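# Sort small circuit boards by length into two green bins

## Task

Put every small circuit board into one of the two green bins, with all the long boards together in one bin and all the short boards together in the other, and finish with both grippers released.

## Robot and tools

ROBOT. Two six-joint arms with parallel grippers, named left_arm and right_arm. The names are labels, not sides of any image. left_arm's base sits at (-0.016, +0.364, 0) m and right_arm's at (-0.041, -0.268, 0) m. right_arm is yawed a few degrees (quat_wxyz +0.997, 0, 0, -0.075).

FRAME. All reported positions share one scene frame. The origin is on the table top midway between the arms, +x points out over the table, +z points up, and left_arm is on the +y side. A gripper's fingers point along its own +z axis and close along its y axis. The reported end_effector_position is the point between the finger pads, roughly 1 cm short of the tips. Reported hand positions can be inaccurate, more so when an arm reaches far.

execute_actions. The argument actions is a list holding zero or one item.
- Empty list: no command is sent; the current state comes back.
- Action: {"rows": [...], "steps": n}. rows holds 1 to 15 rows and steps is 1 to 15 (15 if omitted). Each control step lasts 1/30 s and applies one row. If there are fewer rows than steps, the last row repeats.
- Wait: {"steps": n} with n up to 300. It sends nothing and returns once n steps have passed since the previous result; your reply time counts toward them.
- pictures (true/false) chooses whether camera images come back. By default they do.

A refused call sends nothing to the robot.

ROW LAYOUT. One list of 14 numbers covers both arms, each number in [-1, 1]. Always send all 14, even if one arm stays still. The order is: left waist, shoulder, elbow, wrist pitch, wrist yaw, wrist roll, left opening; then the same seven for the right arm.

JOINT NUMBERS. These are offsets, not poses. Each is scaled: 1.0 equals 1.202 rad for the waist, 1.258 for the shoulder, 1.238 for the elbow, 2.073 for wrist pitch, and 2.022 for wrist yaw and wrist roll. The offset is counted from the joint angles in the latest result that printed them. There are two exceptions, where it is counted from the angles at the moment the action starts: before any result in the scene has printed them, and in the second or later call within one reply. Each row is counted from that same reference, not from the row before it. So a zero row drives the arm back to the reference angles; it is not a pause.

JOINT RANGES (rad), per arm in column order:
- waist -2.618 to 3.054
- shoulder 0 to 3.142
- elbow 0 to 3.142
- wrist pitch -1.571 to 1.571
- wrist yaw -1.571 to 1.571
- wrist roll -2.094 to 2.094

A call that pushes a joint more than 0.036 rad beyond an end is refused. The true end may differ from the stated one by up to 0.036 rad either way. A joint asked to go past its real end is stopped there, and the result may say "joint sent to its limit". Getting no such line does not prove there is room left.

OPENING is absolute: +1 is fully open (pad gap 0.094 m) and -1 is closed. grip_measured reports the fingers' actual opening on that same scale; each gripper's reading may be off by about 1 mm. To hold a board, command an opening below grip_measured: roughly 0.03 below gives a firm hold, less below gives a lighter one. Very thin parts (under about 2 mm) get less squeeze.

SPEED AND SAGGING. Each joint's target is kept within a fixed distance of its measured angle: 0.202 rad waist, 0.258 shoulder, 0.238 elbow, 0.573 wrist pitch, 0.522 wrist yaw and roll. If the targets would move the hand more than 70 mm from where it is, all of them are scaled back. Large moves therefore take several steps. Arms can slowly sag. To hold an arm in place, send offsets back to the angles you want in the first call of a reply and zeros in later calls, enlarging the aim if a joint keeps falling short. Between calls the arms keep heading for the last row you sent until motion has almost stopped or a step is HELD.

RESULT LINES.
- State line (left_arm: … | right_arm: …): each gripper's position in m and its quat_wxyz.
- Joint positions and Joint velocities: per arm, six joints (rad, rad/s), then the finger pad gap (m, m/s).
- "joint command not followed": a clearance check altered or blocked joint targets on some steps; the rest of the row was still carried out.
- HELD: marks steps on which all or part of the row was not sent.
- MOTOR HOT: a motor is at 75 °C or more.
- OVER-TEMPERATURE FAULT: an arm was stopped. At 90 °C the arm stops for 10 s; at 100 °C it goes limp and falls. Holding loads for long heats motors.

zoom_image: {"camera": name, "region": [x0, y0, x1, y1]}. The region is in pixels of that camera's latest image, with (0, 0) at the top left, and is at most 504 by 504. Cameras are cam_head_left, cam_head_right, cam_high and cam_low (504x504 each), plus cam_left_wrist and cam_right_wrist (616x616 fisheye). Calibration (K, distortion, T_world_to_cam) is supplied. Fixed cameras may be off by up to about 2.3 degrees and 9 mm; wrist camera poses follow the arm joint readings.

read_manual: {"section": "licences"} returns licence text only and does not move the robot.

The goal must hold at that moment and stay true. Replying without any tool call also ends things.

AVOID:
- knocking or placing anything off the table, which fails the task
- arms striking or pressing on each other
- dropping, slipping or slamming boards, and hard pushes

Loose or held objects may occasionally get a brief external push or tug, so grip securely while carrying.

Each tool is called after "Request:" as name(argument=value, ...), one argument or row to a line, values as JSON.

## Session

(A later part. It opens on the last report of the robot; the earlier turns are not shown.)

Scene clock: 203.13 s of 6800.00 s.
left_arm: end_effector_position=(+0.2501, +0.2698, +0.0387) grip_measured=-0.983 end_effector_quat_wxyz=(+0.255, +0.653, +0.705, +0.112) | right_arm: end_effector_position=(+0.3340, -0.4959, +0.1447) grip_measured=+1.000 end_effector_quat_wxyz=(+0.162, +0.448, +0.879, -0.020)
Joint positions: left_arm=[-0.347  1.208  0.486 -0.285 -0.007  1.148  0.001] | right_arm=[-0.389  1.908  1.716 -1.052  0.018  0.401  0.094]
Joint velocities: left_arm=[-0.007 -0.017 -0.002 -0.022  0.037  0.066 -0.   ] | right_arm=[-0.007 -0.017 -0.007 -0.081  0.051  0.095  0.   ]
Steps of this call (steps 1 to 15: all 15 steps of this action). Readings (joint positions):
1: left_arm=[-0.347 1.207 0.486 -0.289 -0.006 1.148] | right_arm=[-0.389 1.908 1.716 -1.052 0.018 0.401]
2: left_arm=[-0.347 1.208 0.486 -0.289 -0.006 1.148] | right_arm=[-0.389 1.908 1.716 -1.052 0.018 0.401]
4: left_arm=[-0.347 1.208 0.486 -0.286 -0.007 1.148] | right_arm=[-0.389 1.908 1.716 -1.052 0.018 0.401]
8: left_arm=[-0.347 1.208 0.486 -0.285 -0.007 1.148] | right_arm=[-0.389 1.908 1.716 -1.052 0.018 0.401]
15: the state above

Request:
execute_actions(
  actions=[
    {"rows": [[0.015,0.333,0.489,-0.362,0,0,1,0,0,0,0,0,0,1]]},
  ],
  pictures=false,
)

Request:
execute_actions(
  actions=[
    {"steps": 20},
  ],
  pictures=false,
)

Scene clock: 208.80 s of 6800.00 s.
left_arm: end_effector_position=(+0.2464, +0.2733, +0.0533) grip_measured=+1.000 end_effector_quat_wxyz=(+0.002, +0.678, +0.735, +0.003) | right_arm: end_effector_position=(+0.3340, -0.4959, +0.1447) grip_measured=+1.000 end_effector_quat_wxyz=(+0.162, +0.448, +0.879, -0.020)
Joint positions: left_arm=[-0.338  1.638  1.073 -1.    -0.004  1.149  0.094] | right_arm=[-0.389  1.908  1.716 -1.052  0.018  0.401  0.094]
Joint velocities: left_arm=[-0.022 -0.017  0.002 -0.125  0.051  0.051  0.   ] | right_arm=[ 0.017 -0.012  0.002  0.022 -0.007  0.051  0.   ]
Steps of this call (steps 1 to 15: the robot went on to your last target; steps 16 to 90: nothing new was sent; then 2.17 s passed at rest; steps 91 to 105: all 15 steps of this action). Readings (joint positions):
91: left_arm=[-0.346 1.245 0.533 -0.378 -0.007 1.148] | right_arm=[-0.389 1.908 1.716 -1.052 0.018 0.401]
92: left_arm=[-0.344 1.329 0.614 -0.501 -0.007 1.148] | right_arm=[-0.389 1.908 1.716 -1.052 0.018 0.401]
94: left_arm=[-0.340 1.509 0.783 -0.692 -0.007 1.148] | right_arm=[-0.389 1.908 1.716 -1.052 0.018 0.401]
98: left_arm=[-0.338 1.645 1.027 -0.910 -0.003 1.149] | right_arm=[-0.389 1.908 1.716 -1.052 0.018 0.401]
105: the state above

Scene clock: 209.47 s of 6800.00 s.
left_arm: end_effector_position=(+0.2413, +0.2753, +0.0533) grip_measured=+1.000 end_effector_quat_wxyz=(-0.008, +0.678, +0.735, -0.001) | right_arm: end_effector_position=(+0.3340, -0.4959, +0.1447) grip_measured=+1.000 end_effector_quat_wxyz=(+0.162, +0.448, +0.879, -0.020)
Joint positions: left_arm=[-0.338  1.638  1.073 -1.022 -0.006  1.149  0.094] | right_arm=[-0.389  1.908  1.716 -1.052  0.018  0.401  0.094]
Joint velocities: left_arm=[-0.002  0.002  0.007  0.037 -0.007 -0.095  0.   ] | right_arm=[ 0.002 -0.017  0.002  0.081  0.022 -0.007  0.   ]
Steps of this call (steps 1 to 20: the robot went on to your last target). Readings (joint positions):
1: left_arm=[-0.338 1.638 1.073 -1.006 -0.004 1.149] | right_arm=[-0.389 1.908 1.716 -1.052 0.018 0.401]
2: left_arm=[-0.338 1.638 1.073 -1.009 -0.005 1.149] | right_arm=[-0.389 1.908 1.716 -1.052 0.018 0.401]
4: left_arm=[-0.338 1.638 1.073 -1.014 -0.005 1.149] | right_arm=[-0.389 1.908 1.716 -1.052 0.018 0.401]
8: left_arm=[-0.338 1.638 1.073 -1.020 -0.006 1.149] | right_arm=[-0.389 1.908 1.716 -1.052 0.018 0.401]
20: the state above

Request:
execute_actions(
  actions=[
    {"rows": [[0,0.05,-0.087,0.09,0,0,1,0,0,0,0,0,0,1]]},
  ],
  pictures=false,
)

Request:
execute_actions(
  actions=[
    {"rows": [[0,0,0,0,0,0,-1,0,0,0,0,0,0,1]]},
  ],
  pictures=false,
)

Scene clock: 212.50 s of 6800.00 s.
left_arm: end_effector_position=(+0.2452, +0.2741, +0.0153) grip_measured=+1.000 end_effector_quat_wxyz=(-0.001, +0.678, +0.735, +0.003) | right_arm: end_effector_position=(+0.3340, -0.4959, +0.1447) grip_measured=+1.000 end_effector_quat_wxyz=(+0.162, +0.448, +0.879, -0.020)
Joint positions: left_arm=[-0.338  1.696  0.975 -0.849 -0.007  1.149  0.094] | right_arm=[-0.389  1.908  1.716 -1.052  0.018  0.401  0.094]
Joint velocities: left_arm=[ 0.002  0.012  0.007 -0.022 -0.125  0.007  0.   ] | right_arm=[ 0.017 -0.017 -0.007  0.081  0.007  0.051  0.   ]
Steps of this call (steps 1 to 15: the robot went on to your last target; steps 16 to 76: nothing new was sent; steps 77 to 91: all 15 steps of this action). Readings (joint positions):
77: left_arm=[-0.338 1.639 1.059 -0.996 -0.006 1.149] | right_arm=[-0.389 1.908 1.716 -1.052 0.018 0.401]
78: left_arm=[-0.338 1.645 1.037 -0.957 -0.006 1.149] | right_arm=[-0.389 1.908 1.716 -1.052 0.018 0.401]
80: left_arm=[-0.338 1.674 0.998 -0.913 -0.006 1.149] | right_arm=[-0.389 1.908 1.716 -1.052 0.018 0.401]
84: left_arm=[-0.338 1.696 0.975 -0.879 -0.007 1.149] | right_arm=[-0.389 1.908 1.716 -1.052 0.018 0.401]
91: the state above

Scene clock: 213.00 s of 6800.00 s.
left_arm: end_effector_position=(+0.2452, +0.2742, +0.0153) grip_measured=-0.956 end_effector_quat_wxyz=(-0.001, +0.678, +0.735, +0.003) | right_arm: end_effector_position=(+0.3340, -0.4959, +0.1447) grip_measured=+1.000 end_effector_quat_wxyz=(+0.162, +0.448, +0.879, -0.020)
Joint positions: left_arm=[-0.338  1.696  0.975 -0.849 -0.007  1.149  0.002] | right_arm=[-0.389  1.908  1.716 -1.052  0.018  0.401  0.094]
Joint velocities: left_arm=[ 0.017 -0.007 -0.017 -0.007  0.007 -0.037 -0.001] | right_arm=[-0.022 -0.007 -0.012  0.037 -0.007  0.007  0.   ]
Steps of this call (steps 1 to 15: all 15 steps of this action). Readings (joint positions):
1: left_arm=[-0.338 1.696 0.975 -0.849 -0.007 1.149] | right_arm=[-0.389 1.908 1.716 -1.052 0.018 0.401]
2: left_arm=[-0.338 1.696 0.975 -0.849 -0.007 1.149] | right_arm=[-0.389 1.908 1.716 -1.052 0.018 0.401]
4: left_arm=[-0.338 1.696 0.975 -0.849 -0.007 1.149] | right_arm=[-0.389 1.908 1.716 -1.052 0.018 0.401]
8: left_arm=[-0.338 1.696 0.975 -0.849 -0.007 1.149] | right_arm=[-0.389 1.908 1.716 -1.052 0.018 0.401]
15: the state above

Request:
execute_actions(
  actions=[
    {"rows": [[0,-0.05,0.09,-0.09,0,0,-1,0,0,0,0,0,0,1]]},
  ],
  pictures=false,
)

Request:
execute_actions(
  actions=[
    {"rows": [[0,-0.03,0.17,-0.12,0,0,-1,0,0,0,0,0,0,1]]},
  ],
  pictures=false,
)

Request:
execute_actions(
  actions=[
    {"rows": [[0.25,0,0,0,0,0,-1,0,0,0,0,0,0,1]]},
  ],
  pictures=false,
)

Request:
execute_actions(
  actions=[
    {"rows": [[0.25,0,0,0,0,0,-1,0,0,0,0,0,0,1]]},
  ],
)

Scene clock: 219.90 s of 6800.00 s.
left_arm: end_effector_position=(+0.2433, +0.2749, +0.0533) grip_measured=-0.956 end_effector_quat_wxyz=(-0.006, +0.678, +0.735, +0.001) | right_arm: end_effector_position=(+0.3340, -0.4959, +0.1447) grip_measured=+1.000 end_effector_quat_wxyz=(+0.162, +0.448, +0.879, -0.020)
Joint positions: left_arm=[-0.338  1.639  1.075 -1.016 -0.007  1.149  0.002] | right_arm=[-0.389  1.908  1.716 -1.052  0.018  0.401  0.094]
Joint velocities: left_arm=[ 0.012  0.017 -0.007 -0.081 -0.037 -0.007  0.   ] | right_arm=[-0.002 -0.002 -0.007 -0.037 -0.051  0.007  0.   ]
Steps of this call (steps 1 to 15: the robot went on to your last target; steps 16 to 90: nothing new was sent; then 3.40 s passed at rest; steps 91 to 105: all 15 steps of this action). Readings (joint positions):
91: left_arm=[-0.338 1.695 0.989 -0.876 -0.007 1.149] | right_arm=[-0.389 1.908 1.716 -1.052 0.018 0.401]
92: left_arm=[-0.338 1.690 1.011 -0.914 -0.007 1.149] | right_arm=[-0.389 1.908 1.716 -1.052 0.018 0.401]
94: left_arm=[-0.338 1.666 1.049 -0.954 -0.007 1.149] | right_arm=[-0.389 1.908 1.716 -1.052 0.018 0.401]
98: left_arm=[-0.338 1.639 1.075 -0.985 -0.007 1.149] | right_arm=[-0.389 1.908 1.716 -1.052 0.018 0.401]
105: the state above

Scene clock: 220.40 s of 6800.00 s.
left_arm: end_effector_position=(+0.2495, +0.2727, +0.1145) grip_measured=-0.956 end_effector_quat_wxyz=(+0.003, +0.678, +0.735, +0.005) | right_arm: end_effector_position=(+0.3340, -0.4959, +0.1447) grip_measured=+1.000 end_effector_quat_wxyz=(+0.162, +0.448, +0.879, -0.020)
Joint positions: left_arm=[-0.338  1.599  1.282 -1.244 -0.007  1.149  0.002] | right_arm=[-0.389  1.908  1.716 -1.052  0.018  0.401  0.094]
Joint velocities: left_arm=[ 0.012 -0.027  0.002 -0.066  0.022  0.051  0.   ] | right_arm=[ 0.002 -0.007 -0.002 -0.037 -0.051 -0.007  0.   ]
Steps of this call (steps 1 to 15: all 15 steps of this action). Readings (joint positions):
1: left_arm=[-0.338 1.643 1.106 -1.062 -0.007 1.149] | right_arm=[-0.389 1.908 1.716 -1.052 0.018 0.401]
2: left_arm=[-0.338 1.646 1.153 -1.116 -0.007 1.149] | right_arm=[-0.389 1.908 1.716 -1.052 0.018 0.401]
4: left_arm=[-0.338 1.630 1.238 -1.159 -0.007 1.149] | right_arm=[-0.389 1.908 1.716 -1.052 0.018 0.401]
8: left_arm=[-0.338 1.599 1.282 -1.198 -0.007 1.149] | right_arm=[-0.389 1.908 1.716 -1.052 0.018 0.401]
15: the state above

Scene clock: 220.90 s of 6800.00 s.
left_arm: end_effector_position=(+0.2670, +0.3600, +0.1146) grip_measured=-0.956 end_effector_quat_wxyz=(+0.002, +0.556, +0.831, +0.013) | right_arm: end_effector_position=(+0.3340, -0.4959, +0.1447) grip_measured=+1.000 end_effector_quat_wxyz=(+0.162, +0.448, +0.879, -0.020)
Joint positions: left_arm=[-0.029  1.599  1.282 -1.235 -0.02   1.149  0.002] | right_arm=[-0.389  1.908  1.716 -1.052  0.018  0.401  0.094]
Joint velocities: left_arm=[ 0.007 -0.012  0.007 -0.037  0.081 -0.007 -0.   ] | right_arm=[-0.007 -0.002 -0.007 -0.066 -0.037  0.022  0.   ]
Steps of this call (steps 1 to 15: all 15 steps of this action). Readings (joint positions):
1: left_arm=[-0.314 1.599 1.282 -1.244 0.005 1.149] | right_arm=[-0.389 1.908 1.716 -1.052 0.018 0.401]
2: left_arm=[-0.262 1.599 1.282 -1.243 0.012 1.149] | right_arm=[-0.389 1.908 1.716 -1.052 0.018 0.401]
4: left_arm=[-0.125 1.599 1.282 -1.236 0.005 1.149] | right_arm=[-0.389 1.908 1.716 -1.052 0.018 0.401]
8: left_arm=[-0.021 1.599 1.282 -1.235 -0.022 1.149] | right_arm=[-0.389 1.908 1.716 -1.052 0.018 0.401]
15: the state above

Scene clock: 221.40 s of 6800.00 s.
left_arm: end_effector_position=(+0.2564, +0.4490, +0.1147) grip_measured=-0.956 end_effector_quat_wxyz=(-0.000, +0.422, +0.906, +0.021) | right_arm: end_effector_position=(+0.3340, -0.4959, +0.1447) grip_measured=+1.000 end_effector_quat_wxyz=(+0.162, +0.448, +0.879, -0.020)
Joint positions: left_arm=[ 0.28   1.599  1.282 -1.226 -0.032  1.149  0.002] | right_arm=[-0.389  1.908  1.716 -1.052  0.018  0.401  0.094]
Joint velocities: left_arm=[ 0.007 -0.017 -0.007  0.007 -0.022 -0.051  0.   ] | right_arm=[ 0.002 -0.012  0.007 -0.066  0.007 -0.037  0.   ]
Steps of this call (steps 1 to 15: all 15 steps of this action). Readings (joint positions):
1: left_arm=[-0.005 1.599 1.282 -1.235 -0.007 1.149] | right_arm=[-0.389 1.908 1.716 -1.052 0.018 0.401]
2: left_arm=[0.046 1.599 1.282 -1.234 0.001 1.149] | right_arm=[-0.389 1.908 1.716 -1.052 0.018 0.401]
4: left_arm=[0.184 1.599 1.282 -1.228 -0.007 1.149] | right_arm=[-0.389 1.908 1.716 -1.052 0.018 0.401]
8: left_arm=[0.288 1.599 1.282 -1.226 -0.034 1.149] | right_arm=[-0.389 1.908 1.716 -1.052 0.018 0.401]
15: the state above
camera_calibration (this result's frames):
cam_left_wrist: T_world_to_cam=[[-0.660879, -0.749719, -0.0340564, 0.50859], [-0.672828, 0.571774, 0.469444, -0.109418], [-0.332479, 0.33316, -0.882305, 0.149139], [0, 0, 0, 1]] pos_world=[0.312083, 0.394175, 0.200272]
cam_right_wrist: T_world_to_cam=[[-0.782796, -0.60137, -0.159951, -0.00674217], [-0.601304, 0.797169, -0.0543632, 0.648632], [0.1602, 0.0536238, -0.985627, 0.226394], [0, 0, 0, 1]] pos_world=[0.348479, -0.533264, 0.257323]

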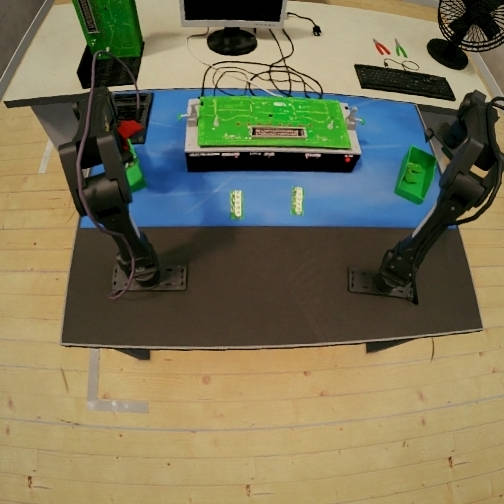

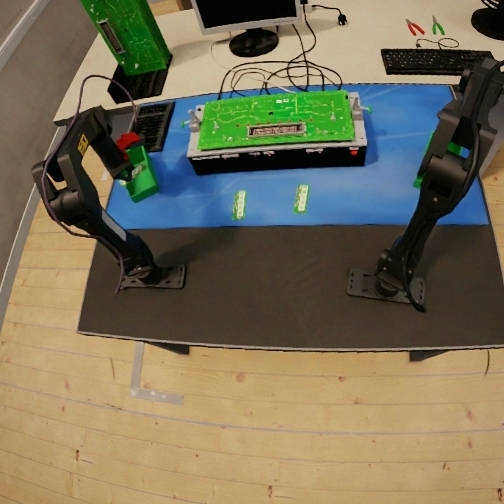

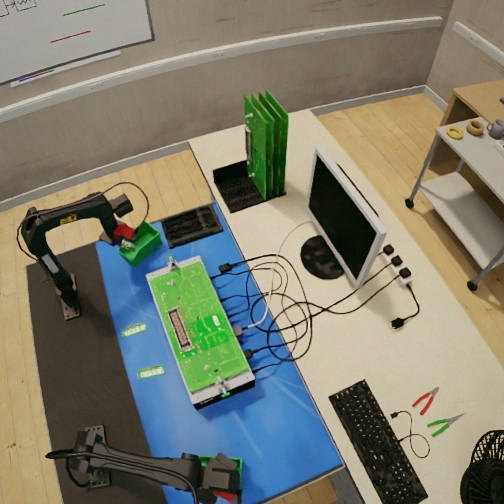

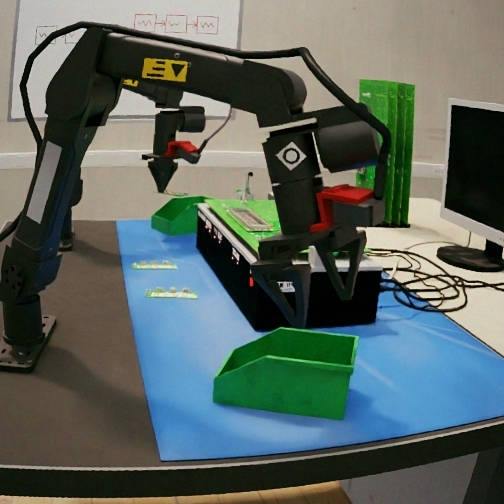

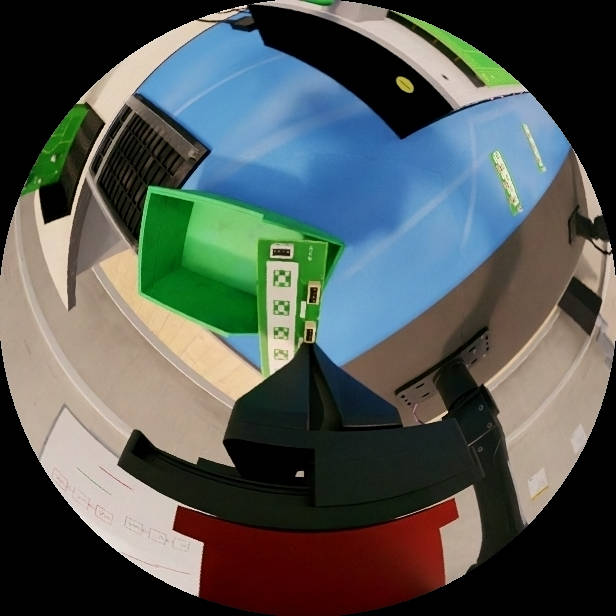

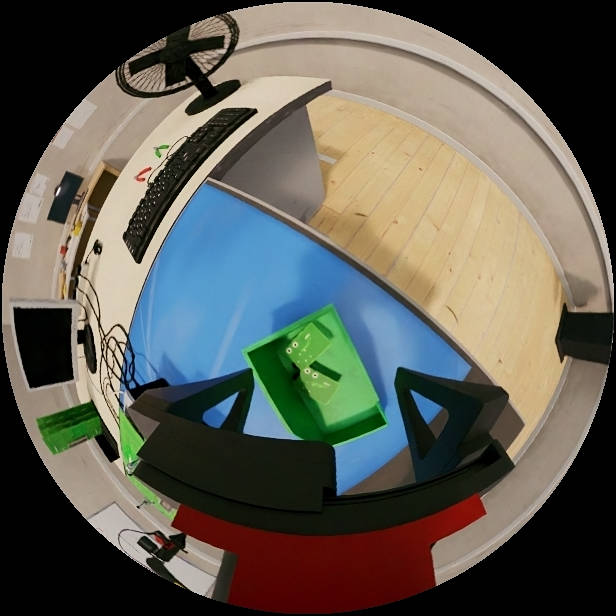

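Request:
execute_actions(
  actions=[
    {"rows": [[-0.03,0.13,0.1,0,0,0,-1,0,0,0,0,0,0,1]]},
  ],
  pictures=false,
)

Request:
execute_actions(
  actions=[
    {"rows": [[0,0,0,0,0,0,1,0,0,0,0,0,0,1]]},
  ],
)

Scene clock: 224.57 s of 6800.00 s.
left_arm: end_effector_position=(+0.2866, +0.4484, +0.0933) grip_measured=-0.956 end_effector_quat_wxyz=(-0.022, +0.436, +0.900, +0.004) | right_arm: end_effector_position=(+0.3340, -0.4959, +0.1447) grip_measured=+1.000 end_effector_quat_wxyz=(+0.162, +0.448, +0.879, -0.020)
Joint positions: left_arm=[ 0.25   1.77   1.386 -1.217 -0.035  1.149  0.002] | right_arm=[-0.389  1.908  1.716 -1.052  0.018  0.401  0.094]
Joint velocities: left_arm=[ 0.002 -0.022  0.012  0.037  0.037 -0.007  0.001] | right_arm=[ 0.007 -0.012 -0.012 -0.007  0.007 -0.022  0.   ]
Steps of this call (steps 1 to 15: the robot went on to your last target; steps 16 to 80: nothing new was sent; steps 81 to 95: all 15 steps of this action). Readings (joint positions):
81: left_arm=[0.276 1.620 1.303 -1.245 -0.034 1.149] | right_arm=[-0.389 1.908 1.716 -1.052 0.018 0.401]
82: left_arm=[0.270 1.657 1.340 -1.255 -0.035 1.149] | right_arm=[-0.389 1.908 1.716 -1.052 0.018 0.401]
84: left_arm=[0.256 1.724 1.383 -1.228 -0.035 1.149] | right_arm=[-0.389 1.908 1.716 -1.052 0.018 0.401]
88: left_arm=[0.250 1.770 1.386 -1.217 -0.035 1.149] | right_arm=[-0.389 1.908 1.716 -1.052 0.018 0.401]
95: the state above

Scene clock: 225.07 s of 6800.00 s.
left_arm: end_effector_position=(+0.2866, +0.4484, +0.0933) grip_measured=+1.000 end_effector_quat_wxyz=(-0.022, +0.436, +0.900, +0.004) | right_arm: end_effector_position=(+0.3340, -0.4959, +0.1447) grip_measured=+1.000 end_effector_quat_wxyz=(+0.162, +0.448, +0.879, -0.020)
Joint positions: left_arm=[ 0.25   1.77   1.386 -1.217 -0.035  1.149  0.094] | right_arm=[-0.389  1.908  1.716 -1.052  0.018  0.401  0.094]
Joint velocities: left_arm=[ 0.012  0.017  0.002 -0.037  0.007  0.022  0.   ] | right_arm=[-0.007 -0.007 -0.002  0.066 -0.007 -0.022  0.   ]
Steps of this call (steps 1 to 15: all 15 steps of this action). Readings (joint positions):
1: left_arm=[0.250 1.770 1.386 -1.217 -0.035 1.149] | right_arm=[-0.389 1.908 1.716 -1.052 0.018 0.401]
2: left_arm=[0.250 1.770 1.386 -1.217 -0.035 1.149] | right_arm=[-0.389 1.908 1.716 -1.052 0.018 0.401]
4: left_arm=[0.250 1.770 1.386 -1.217 -0.035 1.149] | right_arm=[-0.389 1.908 1.716 -1.052 0.018 0.401]
8: left_arm=[0.250 1.770 1.386 -1.217 -0.035 1.149] | right_arm=[-0.389 1.908 1.716 -1.052 0.018 0.401]
15: the state above
camera_calibration (this result's frames):
cam_left_wrist: T_world_to_cam=[[-0.683509, -0.729849, 0.0117004, 0.520688], [-0.628894, 0.596949, 0.498141, -0.105241], [-0.370552, 0.333125, -0.867017, 0.150017], [0, 0, 0, 1]] pos_world=[0.345298, 0.392873, 0.1764]
cam_right_wrist: T_world_to_cam=[[-0.782796, -0.60137, -0.159951, -0.00674217], [-0.601304, 0.797169, -0.0543632, 0.648632], [0.1602, 0.0536238, -0.985627, 0.226394], [0, 0, 0, 1]] pos_world=[0.348479, -0.533264, 0.257323]

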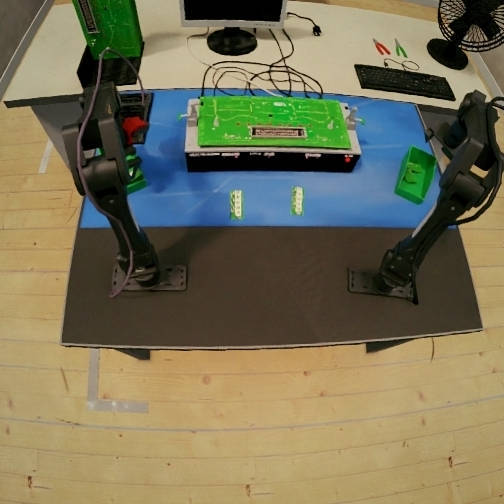

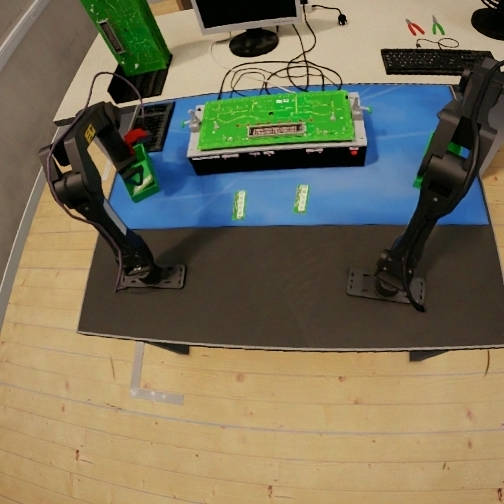

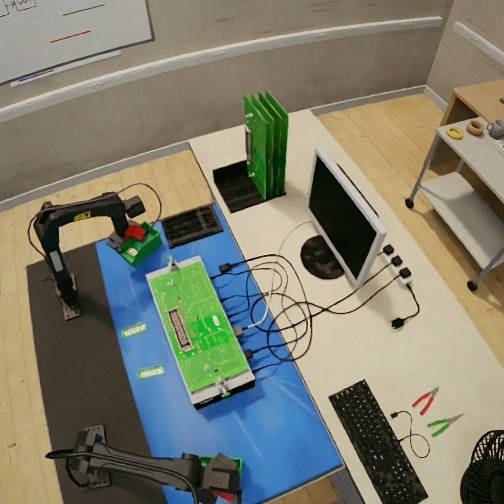

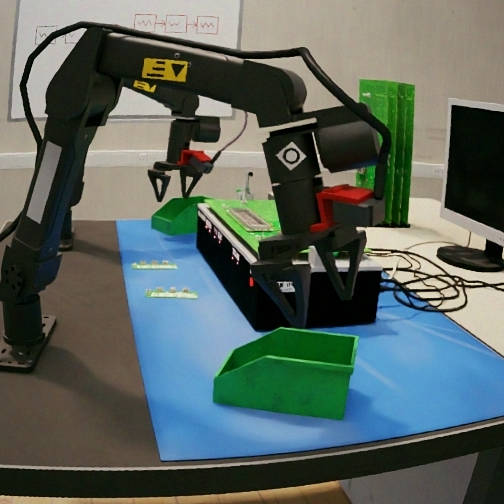

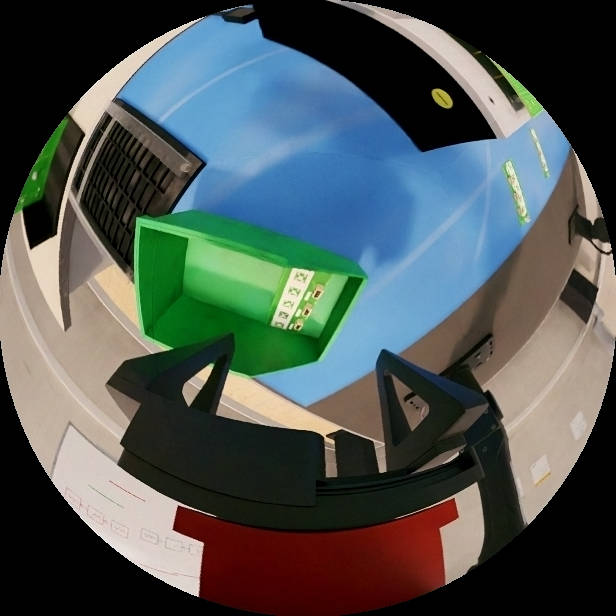

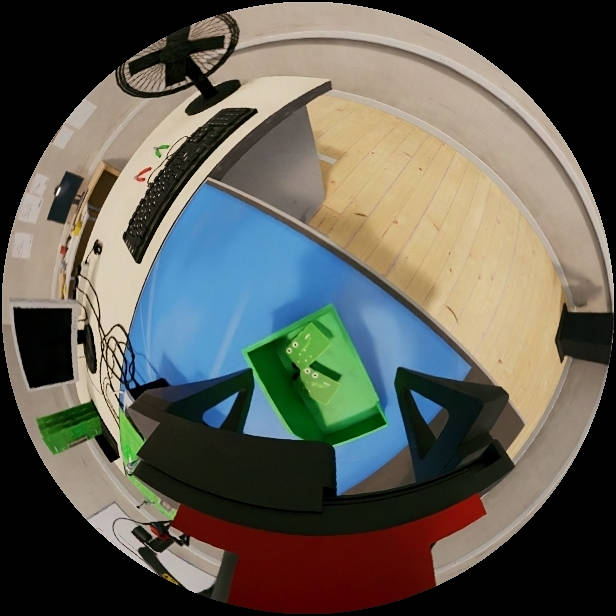

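Request:
execute_actions(
  actions=[
    {"rows": [[0,-0.2,0,0,0,0,1,0,0,0,0,0,0,1]]},
  ],
  pictures=false,
)

Request:
execute_actions(
  actions=[
    {"rows": [[-0.851,0,0,0,0.017,-0.99,1,0,0,0,0,0,0,1]]},
  ],
  pictures=false,
)

Request:
execute_actions(
  actions=[
    {"steps": 40},
  ],
  pictures=false,
)

Scene clock: 230.40 s of 6800.00 s.
left_arm: end_effector_position=(+0.2863, +0.4483, +0.1719) grip_measured=+1.000 end_effector_quat_wxyz=(+0.082, +0.430, +0.894, +0.091) | right_arm: end_effector_position=(+0.3340, -0.4959, +0.1447) grip_measured=+1.000 end_effector_quat_wxyz=(+0.162, +0.448, +0.879, -0.020)
Joint positions: left_arm=[ 0.25   1.509  1.392 -1.209 -0.035  1.149  0.094] | right_arm=[-0.389  1.908  1.716 -1.052  0.018  0.401  0.094]
Joint velocities: left_arm=[-0.002  0.002  0.022 -0.022  0.051  0.051  0.   ] | right_arm=[-0.022 -0.012 -0.002 -0.051  0.022 -0.037  0.   ]
Steps of this call (steps 1 to 15: the robot went on to your last target; steps 16 to 90: nothing new was sent; then 1.83 s passed at rest; steps 91 to 105: all 15 steps of this action). Readings (joint positions):
91: left_arm=[0.250 1.746 1.380 -1.207 -0.035 1.149] | right_arm=[-0.389 1.908 1.716 -1.052 0.018 0.401]
92: left_arm=[0.250 1.704 1.369 -1.204 -0.035 1.149] | right_arm=[-0.389 1.908 1.716 -1.052 0.018 0.401]
94: left_arm=[0.250 1.596 1.370 -1.208 -0.035 1.149] | right_arm=[-0.389 1.908 1.716 -1.052 0.018 0.401]
98: left_arm=[0.250 1.491 1.392 -1.208 -0.035 1.149] | right_arm=[-0.389 1.908 1.716 -1.052 0.018 0.401]
105: the state above

Scene clock: 230.90 s of 6800.00 s.
left_arm: end_effector_position=(+0.2137, +0.1442, +0.1729) grip_measured=+1.000 end_effector_quat_wxyz=(+0.110, +0.218, +0.967, -0.071) | right_arm: end_effector_position=(+0.3340, -0.4959, +0.1447) grip_measured=+1.000 end_effector_quat_wxyz=(+0.162, +0.448, +0.879, -0.020)
Joint positions: left_arm=[-0.76   1.509  1.392 -1.191  0.008 -0.32   0.094] | right_arm=[-0.389  1.908  1.716 -1.052  0.018  0.401  0.094]
Joint velocities: left_arm=[-0.994 -0.027  0.007 -0.095  0.315 -2.747  0.   ] | right_arm=[ 0.002  0.002 -0.002 -0.051  0.037 -0.037  0.   ]
Steps of this call (steps 1 to 15: all 15 steps of this action). Readings (joint positions):
1: left_arm=[0.225 1.509 1.392 -1.209 -0.045 1.067] | right_arm=[-0.389 1.908 1.716 -1.052 0.018 0.401]
2: left_arm=[0.171 1.509 1.392 -1.208 -0.048 0.966] | right_arm=[-0.389 1.908 1.716 -1.052 0.018 0.401]
4: left_arm=[0.026 1.509 1.392 -1.202 -0.039 0.768] | right_arm=[-0.389 1.908 1.716 -1.052 0.018 0.401]
8: left_arm=[-0.275 1.509 1.392 -1.194 -0.022 0.372] | right_arm=[-0.389 1.908 1.716 -1.052 0.018 0.401]
15: the state above

Scene clock: 232.23 s of 6800.00 s.
left_arm: end_effector_position=(+0.2079, +0.1394, +0.1728) grip_measured=+1.000 end_effector_quat_wxyz=(+0.084, -0.029, +0.991, -0.098) | right_arm: end_effector_position=(+0.3340, -0.4959, +0.1447) grip_measured=+1.000 end_effector_quat_wxyz=(+0.162, +0.448, +0.879, -0.020)
Joint positions: left_arm=[-0.781  1.509  1.392 -1.194  0.012 -0.844  0.094] | right_arm=[-0.389  1.908  1.716 -1.052  0.018  0.401  0.094]
Joint velocities: left_arm=[ 0.012  0.012  0.007  0.037 -0.022 -0.051  0.   ] | right_arm=[ 0.012 -0.012 -0.017 -0.095 -0.037  0.066  0.   ]
Steps of this call (steps 1 to 40: the robot went on to your last target). Readings (joint positions):
1: left_arm=[-0.783 1.509 1.392 -1.191 0.015 -0.418] | right_arm=[-0.389 1.908 1.716 -1.052 0.018 0.401]
2: left_arm=[-0.789 1.509 1.392 -1.192 0.017 -0.502] | right_arm=[-0.389 1.908 1.716 -1.052 0.018 0.401]
4: left_arm=[-0.784 1.509 1.392 -1.193 0.015 -0.626] | right_arm=[-0.389 1.908 1.716 -1.052 0.018 0.401]
8: left_arm=[-0.781 1.509 1.392 -1.194 0.012 -0.756] | right_arm=[-0.389 1.908 1.716 -1.052 0.018 0.401]
40: the state above

Hover, then grasp.

Request:
execute_actions(
  actions=[
    {"rows": [[0,0.223,-0.026,0.026,0,0,1,0,0,0,0,0,0,1]]},
  ],
  pictures=false,
)

Request:
execute_actions(
  actions=[
    {"rows": [[0,0.065,-0.146,0.127,0,0,1,0,0,0,0,0,0,1]]},
  ],
  pictures=false,
)

Request:
execute_actions(
  actions=[
    {"rows": [[0,0,0,0,0,0,-1,0,0,0,0,0,0,1]]},
  ],
)

Scene clock: 237.07 s of 6800.00 s.
left_arm: end_effector_position=(+0.2107, +0.1366, +0.0732) grip_measured=+1.000 end_effector_quat_wxyz=(-0.013, -0.031, +0.999, +0.005) | right_arm: end_effector_position=(+0.3340, -0.4959, +0.1447) grip_measured=+1.000 end_effector_quat_wxyz=(+0.162, +0.448, +0.879, -0.020)
Joint positions: left_arm=[-0.781  1.805  1.35  -1.14   0.012 -0.844  0.094] | right_arm=[-0.389  1.908  1.716 -1.052  0.018  0.401  0.094]
Joint velocities: left_arm=[-0.002 -0.042 -0.017 -0.037  0.007 -0.051  0.   ] | right_arm=[ 0.017 -0.002 -0.002 -0.051 -0.037 -0.007  0.   ]
Steps of this call (steps 1 to 15: the robot went on to your last target; steps 16 to 90: nothing new was sent; then 1.33 s passed at rest; steps 91 to 105: all 15 steps of this action). Readings (joint positions):
91: left_arm=[-0.781 1.530 1.394 -1.196 0.012 -0.844] | right_arm=[-0.389 1.908 1.716 -1.052 0.018 0.401]
92: left_arm=[-0.781 1.565 1.396 -1.188 0.012 -0.844] | right_arm=[-0.389 1.908 1.716 -1.052 0.018 0.401]
94: left_arm=[-0.781 1.678 1.395 -1.167 0.012 -0.844] | right_arm=[-0.389 1.908 1.716 -1.052 0.018 0.401]
98: left_arm=[-0.781 1.824 1.356 -1.138 0.012 -0.844] | right_arm=[-0.389 1.908 1.716 -1.052 0.018 0.401]
105: the state above

Scene clock: 237.57 s of 6800.00 s.
left_arm: end_effector_position=(+0.2120, +0.1365, +0.0143) grip_measured=+1.000 end_effector_quat_wxyz=(-0.011, -0.034, +0.999, -0.001) | right_arm: end_effector_position=(+0.3340, -0.4959, +0.1447) grip_measured=+1.000 end_effector_quat_wxyz=(+0.162, +0.448, +0.879, -0.020)
Joint positions: left_arm=[-0.776  1.872  1.189 -0.902  0.017 -0.846  0.094] | right_arm=[-0.389  1.908  1.716 -1.052  0.018  0.401  0.094]
Joint velocities: left_arm=[-0.007  0.017 -0.022  0.022 -0.007 -0.007  0.   ] | right_arm=[ 0.012 -0.002 -0.017  0.022  0.007 -0.037  0.   ]
Steps of this call (steps 1 to 15: all 15 steps of this action). Readings (joint positions):
1: left_arm=[-0.781 1.805 1.323 -1.098 0.012 -0.844] | right_arm=[-0.389 1.908 1.716 -1.052 0.018 0.401]
2: left_arm=[-0.781 1.808 1.284 -1.043 0.012 -0.844] | right_arm=[-0.389 1.908 1.716 -1.052 0.018 0.401]
4: left_arm=[-0.781 1.849 1.216 -0.981 0.012 -0.844] | right_arm=[-0.389 1.908 1.716 -1.052 0.018 0.401]
8: left_arm=[-0.776 1.865 1.193 -0.927 0.017 -0.846] | right_arm=[-0.389 1.908 1.716 -1.052 0.018 0.401]
15: the state above

Scene clock: 238.07 s of 6800.00 s.
left_arm: end_effector_position=(+0.2116, +0.1374, +0.0155) grip_measured=-0.951 end_effector_quat_wxyz=(-0.011, -0.034, +0.999, +0.000) | right_arm: end_effector_position=(+0.3340, -0.4959, +0.1447) grip_measured=+1.000 end_effector_quat_wxyz=(+0.162, +0.448, +0.879, -0.020)
Joint positions: left_arm=[-0.776  1.868  1.189 -0.907  0.016 -0.846  0.002] | right_arm=[-0.389  1.908  1.716 -1.052  0.018  0.401  0.094]
Joint velocities: left_arm=[-0.012  0.007 -0.002 -0.051 -0.022 -0.007  0.001] | right_arm=[ 0.007 -0.017  0.002  0.007 -0.037 -0.007  0.   ]
Steps of this call (steps 1 to 15: all 15 steps of this action). Readings (joint positions):
1: left_arm=[-0.776 1.872 1.189 -0.900 0.019 -0.846] | right_arm=[-0.389 1.908 1.716 -1.052 0.018 0.401]
2: left_arm=[-0.776 1.872 1.189 -0.900 0.019 -0.846] | right_arm=[-0.389 1.908 1.716 -1.052 0.018 0.401]
4: left_arm=[-0.776 1.872 1.189 -0.900 0.019 -0.846] | right_arm=[-0.389 1.908 1.716 -1.052 0.018 0.401]
8: left_arm=[-0.776 1.868 1.189 -0.907 0.016 -0.846] | right_arm=[-0.389 1.908 1.716 -1.052 0.018 0.401]
15: the state above
camera_calibration (this result's frames):
cam_left_wrist: T_world_to_cam=[[0.215699, -0.976459, 0.00154445, 0.0870971], [-0.857742, -0.188718, 0.478188, 0.228608], [-0.466639, -0.104469, -0.878256, 0.238955], [0, 0, 0, 1]] pos_world=[0.288806, 0.153153, 0.100412]
cam_right_wrist: T_world_to_cam=[[-0.782796, -0.60137, -0.159951, -0.00674217], [-0.601304, 0.797169, -0.0543632, 0.648632], [0.1602, 0.0536238, -0.985627, 0.226394], [0, 0, 0, 1]] pos_world=[0.348479, -0.533264, 0.257323]

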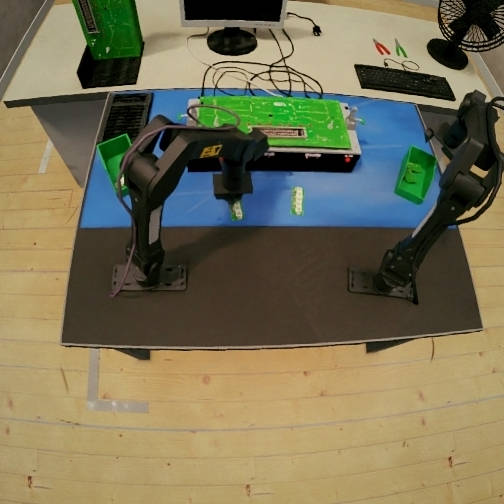

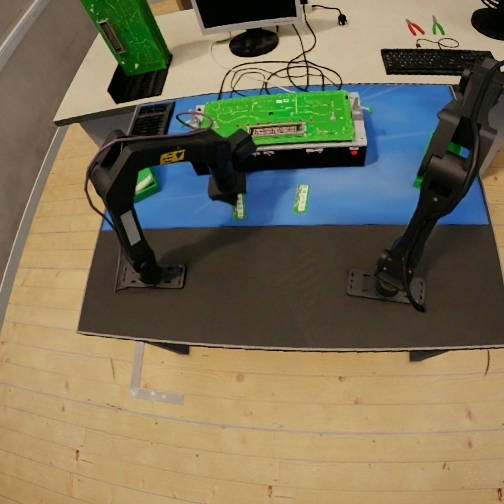

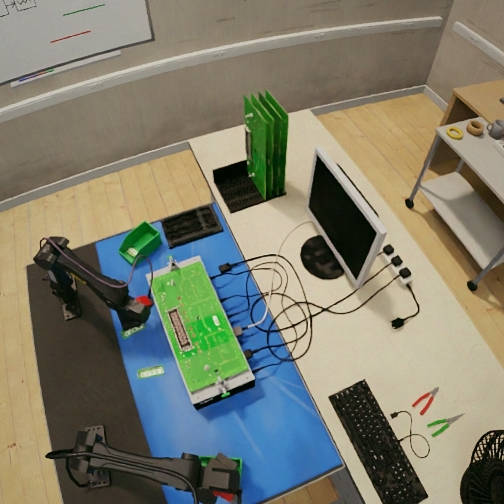

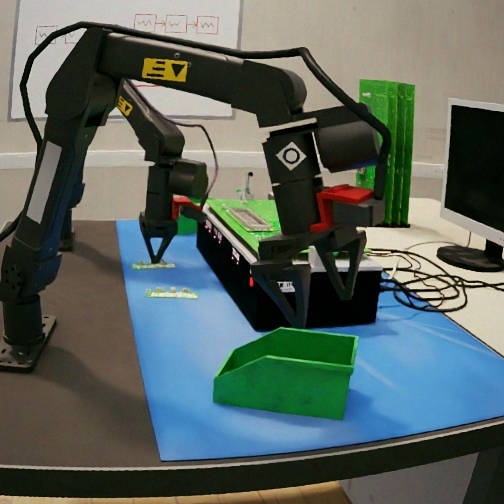

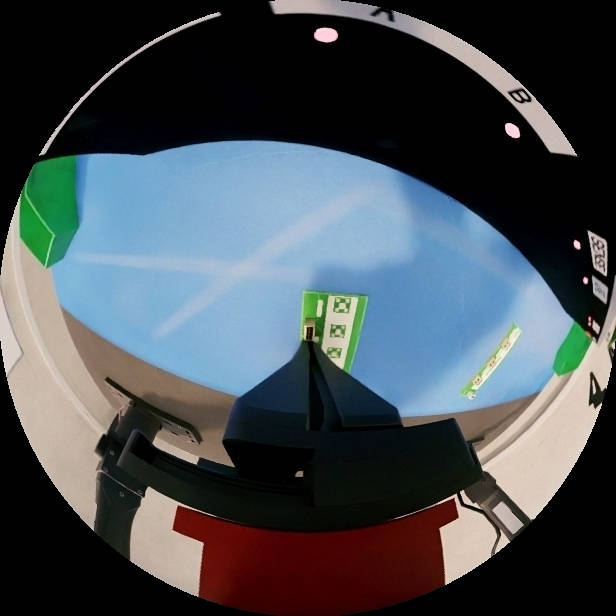

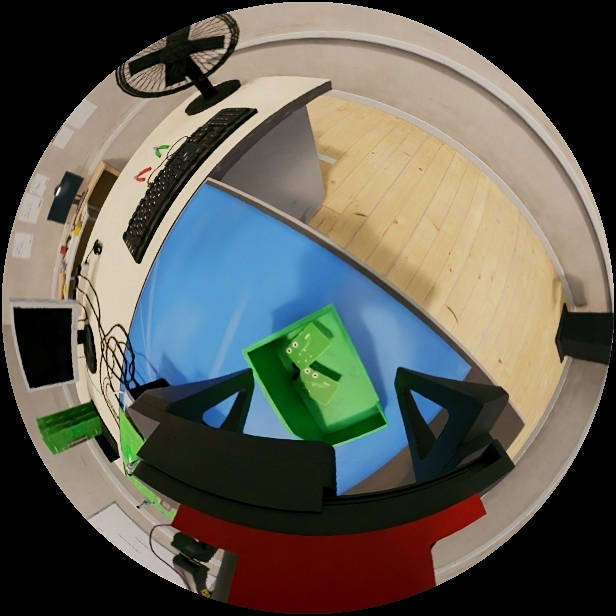

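Gripped. Lift gently and rotate in small steps.

Request:
execute_actions(
  actions=[
    {"rows": [[0,-0.06,0.13,-0.11,0,0,-1,0,0,0,0,0,0,1]]},
  ],
  pictures=false,
)

Request:
execute_actions(
  actions=[
    {"rows": [[0,-0.1,0.03,0,0,0,-1,0,0,0,0,0,0,1]]},
  ],
  pictures=false,
)

Request:
execute_actions(
  actions=[
    {"rows": [[0.29,0,0,0,0,0,-1,0,0,0,0,0,0,1]]},
  ],
  pictures=false,
)

Request:
execute_actions(
  actions=[
    {"rows": [[0.29,0,0,0,0,0,-1,0,0,0,0,0,0,1]]},
  ],
  pictures=false,
)

Request:
execute_actions(
  actions=[
    {"rows": [[0.28,0,0,0,0,0,-1,0,0,0,0,0,0,1]]},
  ],
  pictures=false,
)

Scene clock: 243.07 s of 6800.00 s.
left_arm: end_effector_position=(+0.2155, +0.1333, +0.0773) grip_measured=-0.951 end_effector_quat_wxyz=(-0.001, -0.034, +0.999, -0.011) | right_arm: end_effector_position=(+0.3340, -0.4959, +0.1447) grip_measured=+1.000 end_effector_quat_wxyz=(+0.162, +0.448, +0.879, -0.020)
Joint positions: left_arm=[-0.776  1.787  1.345 -1.114  0.017 -0.846  0.002] | right_arm=[-0.389  1.908  1.716 -1.052  0.018  0.401  0.094]
Joint velocities: left_arm=[-0.002  0.002 -0.022 -0.125 -0.037  0.022 -0.   ] | right_arm=[ 0.002 -0.012  0.027  0.051 -0.007  0.007  0.   ]
Steps of this call (steps 1 to 15: the robot went on to your last target; steps 16 to 90: nothing new was sent; then 1.50 s passed at rest; steps 91 to 105: all 15 steps of this action). Readings (joint positions):
91: left_arm=[-0.776 1.866 1.212 -0.944 0.017 -0.846] | right_arm=[-0.389 1.908 1.716 -1.052 0.018 0.401]
92: left_arm=[-0.776 1.863 1.244 -0.992 0.017 -0.846] | right_arm=[-0.389 1.908 1.716 -1.052 0.018 0.401]
94: left_arm=[-0.776 1.833 1.304 -1.037 0.017 -0.846] | right_arm=[-0.389 1.908 1.716 -1.052 0.018 0.401]
98: left_arm=[-0.776 1.787 1.345 -1.074 0.017 -0.846] | right_arm=[-0.389 1.908 1.716 -1.052 0.018 0.401]
105: the state above

Scene clock: 243.57 s of 6800.00 s.
left_arm: end_effector_position=(+0.2230, +0.1260, +0.1251) grip_measured=-0.951 end_effector_quat_wxyz=(+0.053, -0.033, +0.996, -0.068) | right_arm: end_effector_position=(+0.3340, -0.4959, +0.1447) grip_measured=+1.000 end_effector_quat_wxyz=(+0.162, +0.448, +0.879, -0.020)
Joint positions: left_arm=[-0.776  1.659  1.373 -1.112  0.017 -0.846  0.002] | right_arm=[-0.389  1.908  1.716 -1.052  0.018  0.401  0.094]
Joint velocities: left_arm=[-0.012 -0.022  0.002  0.007  0.022 -0.007  0.   ] | right_arm=[ 0.012  0.007 -0.002  0.037 -0.051  0.022  0.   ]
Steps of this call (steps 1 to 15: all 15 steps of this action). Readings (joint positions):
1: left_arm=[-0.776 1.776 1.345 -1.112 0.017 -0.846] | right_arm=[-0.389 1.908 1.716 -1.052 0.018 0.401]
2: left_arm=[-0.776 1.759 1.345 -1.114 0.017 -0.846] | right_arm=[-0.389 1.908 1.716 -1.052 0.018 0.401]
4: left_arm=[-0.776 1.708 1.351 -1.114 0.017 -0.846] | right_arm=[-0.389 1.908 1.716 -1.052 0.018 0.401]
8: left_arm=[-0.776 1.659 1.372 -1.112 0.017 -0.846] | right_arm=[-0.389 1.908 1.716 -1.052 0.018 0.401]
15: the state above

Scene clock: 244.07 s of 6800.00 s.
left_arm: end_effector_position=(+0.2936, +0.2232, +0.1256) grip_measured=-0.951 end_effector_quat_wxyz=(+0.069, -0.209, +0.974, -0.060) | right_arm: end_effector_position=(+0.3340, -0.4959, +0.1447) grip_measured=+1.000 end_effector_quat_wxyz=(+0.162, +0.448, +0.879, -0.020)
Joint positions: left_arm=[-0.42   1.659  1.373 -1.101  0.015 -0.846  0.002] | right_arm=[-0.389  1.908  1.716 -1.052  0.018  0.401  0.094]
Joint velocities: left_arm=[ 0.012 -0.002  0.012  0.007  0.051 -0.022  0.   ] | right_arm=[-0.002 -0.002  0.007 -0.022 -0.022 -0.095  0.   ]
Steps of this call (steps 1 to 15: all 15 steps of this action). Readings (joint positions):
1: left_arm=[-0.753 1.659 1.373 -1.112 0.031 -0.846] | right_arm=[-0.389 1.908 1.716 -1.052 0.018 0.401]
2: left_arm=[-0.706 1.659 1.373 -1.111 0.042 -0.846] | right_arm=[-0.389 1.908 1.716 -1.052 0.018 0.401]
4: left_arm=[-0.569 1.659 1.373 -1.106 0.041 -0.846] | right_arm=[-0.389 1.908 1.716 -1.052 0.018 0.401]
8: left_arm=[-0.403 1.659 1.373 -1.101 0.009 -0.846] | right_arm=[-0.389 1.908 1.716 -1.052 0.018 0.401]
15: the state above

Scene clock: 244.57 s of 6800.00 s.
left_arm: end_effector_position=(+0.3262, +0.3399, +0.1262) grip_measured=-0.952 end_effector_quat_wxyz=(+0.085, -0.377, +0.921, -0.049) | right_arm: end_effector_position=(+0.3340, -0.4959, +0.1447) grip_measured=+1.000 end_effector_quat_wxyz=(+0.162, +0.448, +0.879, -0.020)
Joint positions: left_arm=[-0.065  1.659  1.373 -1.089  0.013 -0.846  0.002] | right_arm=[-0.389  1.908  1.716 -1.052  0.018  0.401  0.094]
Joint velocities: left_arm=[-0.022 -0.012 -0.007 -0.095 -0.007 -0.022 -0.002] | right_arm=[ 0.002 -0.007 -0.012 -0.037 -0.051 -0.154  0.   ]
Steps of this call (steps 1 to 15: all 15 steps of this action). Readings (joint positions):
1: left_arm=[-0.398 1.659 1.373 -1.101 0.030 -0.846] | right_arm=[-0.389 1.908 1.716 -1.052 0.018 0.401]
2: left_arm=[-0.351 1.659 1.373 -1.100 0.040 -0.846] | right_arm=[-0.389 1.908 1.716 -1.052 0.018 0.401]
4: left_arm=[-0.214 1.659 1.373 -1.093 0.039 -0.846] | right_arm=[-0.389 1.908 1.716 -1.052 0.018 0.401]
8: left_arm=[-0.047 1.659 1.373 -1.089 0.007 -0.846] | right_arm=[-0.389 1.908 1.716 -1.052 0.018 0.401]
15: the state above

Scene clock: 245.07 s of 6800.00 s.
left_arm: end_effector_position=(+0.3170, +0.4576, +0.1267) grip_measured=-0.952 end_effector_quat_wxyz=(+0.098, -0.529, +0.843, -0.034) | right_arm: end_effector_position=(+0.3340, -0.4959, +0.1447) grip_measured=+1.000 end_effector_quat_wxyz=(+0.162, +0.448, +0.879, -0.020)
Joint positions: left_arm=[ 0.278  1.659  1.373 -1.077  0.011 -0.846  0.002] | right_arm=[-0.389  1.908  1.716 -1.052  0.018  0.401  0.094]
Joint velocities: left_arm=[-0.007 -0.002 -0.002 -0.037  0.037  0.037 -0.   ] | right_arm=[-0.012 -0.017  0.012 -0.022 -0.037  0.022  0.   ]
Steps of this call (steps 1 to 15: all 15 steps of this action). Readings (joint positions):
1: left_arm=[-0.043 1.659 1.373 -1.089 0.028 -0.846] | right_arm=[-0.389 1.908 1.716 -1.052 0.018 0.401]
2: left_arm=[0.004 1.659 1.373 -1.088 0.038 -0.846] | right_arm=[-0.389 1.908 1.716 -1.052 0.018 0.401]
4: left_arm=[0.141 1.659 1.373 -1.082 0.037 -0.846] | right_arm=[-0.389 1.908 1.716 -1.052 0.018 0.401]
8: left_arm=[0.298 1.659 1.373 -1.077 0.004 -0.846] | right_arm=[-0.389 1.908 1.716 -1.052 0.018 0.401]
15: the state above

Request:
execute_actions(
  actions=[
    {"rows": [[0,0,0,0,0,0,1,0,0,0,0,0,0,1]]},
  ],
)

Scene clock: 246.77 s of 6800.00 s.
left_arm: end_effector_position=(+0.3170, +0.4576, +0.1267) grip_measured=+1.000 end_effector_quat_wxyz=(+0.098, -0.529, +0.843, -0.034) | right_arm: end_effector_position=(+0.3340, -0.4959, +0.1447) grip_measured=+1.000 end_effector_quat_wxyz=(+0.162, +0.448, +0.879, -0.020)
Joint positions: left_arm=[ 0.278  1.659  1.373 -1.077  0.011 -0.846  0.094] | right_arm=[-0.389  1.908  1.716 -1.052  0.018  0.401  0.094]
Joint velocities: left_arm=[ 0.017 -0.027  0.002  0.007 -0.037 -0.007  0.   ] | right_arm=[ 0.002  0.007  0.002  0.066  0.095 -0.051  0.   ]
Steps of this call (steps 1 to 15: the robot went on to your last target; steps 16 to 36: nothing new was sent; steps 37 to 51: all 15 steps of this action). Readings (joint positions):
37: left_arm=[0.278 1.659 1.373 -1.077 0.011 -0.846] | right_arm=[-0.389 1.908 1.716 -1.052 0.018 0.401]
38: left_arm=[0.278 1.659 1.373 -1.077 0.011 -0.846] | right_arm=[-0.389 1.908 1.716 -1.052 0.018 0.401]
40: left_arm=[0.278 1.659 1.373 -1.077 0.011 -0.846] | right_arm=[-0.389 1.908 1.716 -1.052 0.018 0.401]
44: left_arm=[0.278 1.659 1.373 -1.077 0.011 -0.846] | right_arm=[-0.389 1.908 1.716 -1.052 0.018 0.401]
51: the state above
camera_calibration (this result's frames):
cam_left_wrist: T_world_to_cam=[[0.935646, -0.301279, 0.183842, -0.183427], [-0.34914, -0.866328, 0.357179, 0.490468], [0.0516567, -0.398379, -0.915765, 0.39426], [0, 0, 0, 1]] pos_world=[0.322499, 0.526708, 0.219586]
cam_right_wrist: T_world_to_cam=[[-0.782796, -0.60137, -0.159951, -0.00674217], [-0.601304, 0.797169, -0.0543632, 0.648632], [0.1602, 0.0536238, -0.985627, 0.226394], [0, 0, 0, 1]] pos_world=[0.348479, -0.533264, 0.257323]

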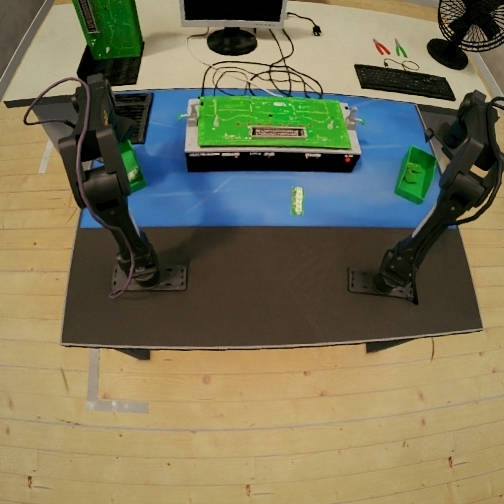

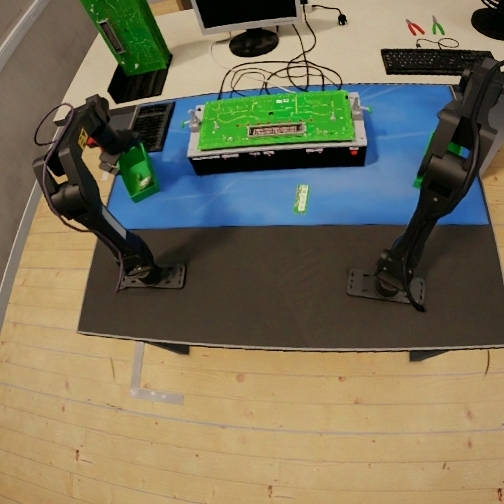

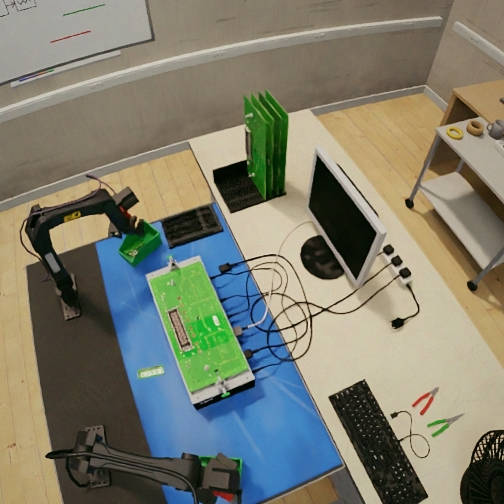

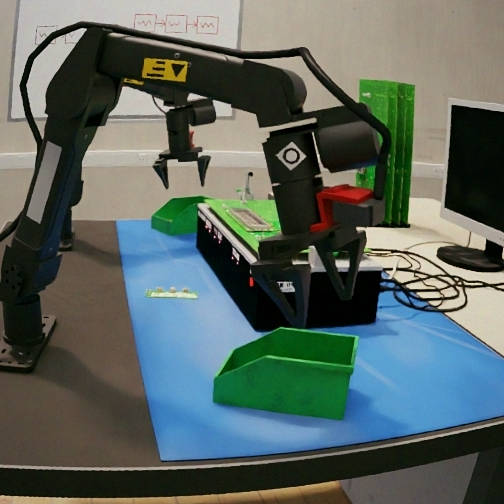

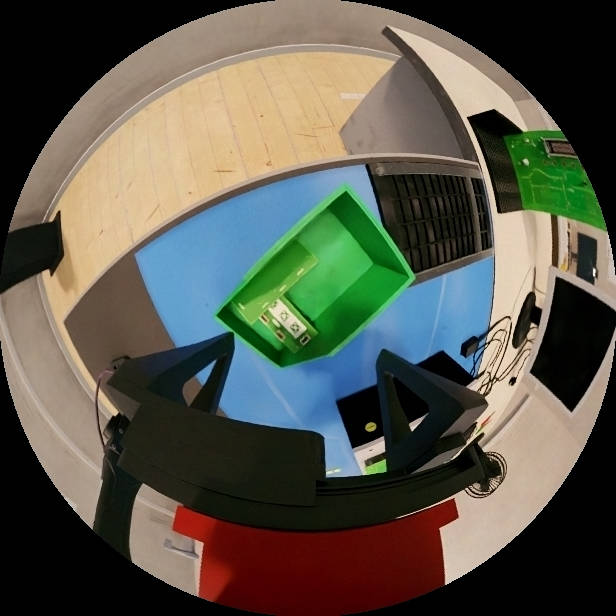

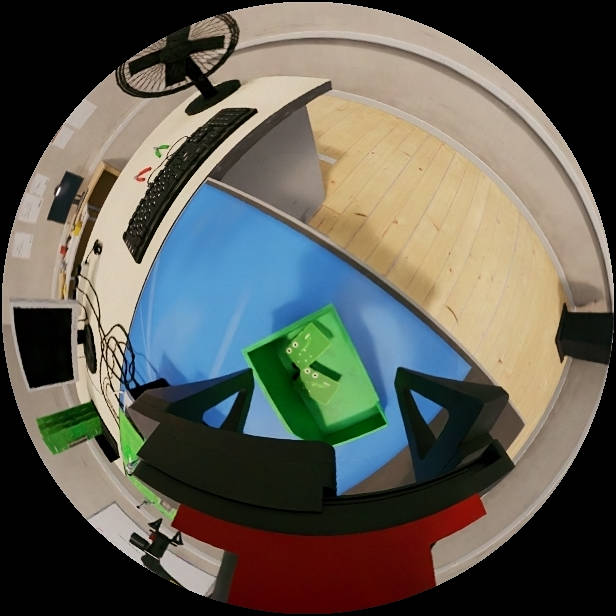

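Request:
execute_actions(
  actions=[
    {"rows": [[-1,0,0,0,0,-0.133,1,0,0,0,0,0,0,1]]},
  ],
  pictures=false,
)

Request:
execute_actions(
  actions=[
    {"steps": 20},
  ],
  pictures=false,
)

Scene clock: 251.90 s of 6800.00 s.
left_arm: end_effector_position=(+0.2427, +0.1248, +0.1282) grip_measured=+1.000 end_effector_quat_wxyz=(+0.069, -0.173, +0.978, -0.094) | right_arm: end_effector_position=(+0.3340, -0.4959, +0.1447) grip_measured=+1.000 end_effector_quat_wxyz=(+0.162, +0.448, +0.879, -0.020)
Joint positions: left_arm=[-0.745  1.659  1.373 -1.05   0.004 -1.097  0.094] | right_arm=[-0.389  1.908  1.716 -1.052  0.018  0.401  0.094]
Joint velocities: left_arm=[-2.122  0.012  0.007 -0.022  0.125 -0.051  0.   ] | right_arm=[ 0.002  0.002 -0.002 -0.022 -0.022  0.037  0.   ]
Steps of this call (steps 1 to 15: the robot went on to your last target; steps 16 to 90: nothing new was sent; then 1.63 s passed at rest; steps 91 to 105: all 15 steps of this action). Readings (joint positions):
91: left_arm=[0.255 1.659 1.373 -1.077 -0.001 -0.888] | right_arm=[-0.389 1.908 1.716 -1.052 0.018 0.401]
92: left_arm=[0.209 1.659 1.373 -1.077 -0.010 -0.933] | right_arm=[-0.389 1.908 1.716 -1.052 0.018 0.401]
94: left_arm=[0.072 1.659 1.373 -1.071 -0.007 -0.996] | right_arm=[-0.389 1.908 1.716 -1.052 0.018 0.401]
98: left_arm=[-0.228 1.659 1.373 -1.059 0.003 -1.061] | right_arm=[-0.389 1.908 1.716 -1.052 0.018 0.401]
105: the state above

Scene clock: 252.57 s of 6800.00 s.
left_arm: end_effector_position=(+0.1896, +0.0810, +0.1276) grip_measured=+1.000 end_effector_quat_wxyz=(+0.048, -0.085, +0.990, -0.101) | right_arm: end_effector_position=(+0.3340, -0.4959, +0.1447) grip_measured=+1.000 end_effector_quat_wxyz=(+0.162, +0.448, +0.879, -0.020)
Joint positions: left_arm=[-0.93   1.659  1.373 -1.061  0.025 -1.106  0.094] | right_arm=[-0.389  1.908  1.716 -1.052  0.018  0.401  0.094]
Joint velocities: left_arm=[-0.007  0.012 -0.027 -0.022 -0.007  0.037  0.   ] | right_arm=[-0.017  0.012  0.002  0.037 -0.081  0.037  0.   ]
Steps of this call (steps 1 to 20: the robot went on to your last target). Readings (joint positions):
1: left_arm=[-0.818 1.659 1.373 -1.050 0.007 -1.099] | right_arm=[-0.389 1.908 1.716 -1.052 0.018 0.401]
2: left_arm=[-0.879 1.659 1.373 -1.050 0.015 -1.100] | right_arm=[-0.389 1.908 1.716 -1.052 0.018 0.401]
4: left_arm=[-0.945 1.659 1.373 -1.051 0.031 -1.101] | right_arm=[-0.389 1.908 1.716 -1.052 0.018 0.401]
8: left_arm=[-0.937 1.659 1.373 -1.057 0.030 -1.104] | right_arm=[-0.389 1.908 1.716 -1.052 0.018 0.401]
20: the state above


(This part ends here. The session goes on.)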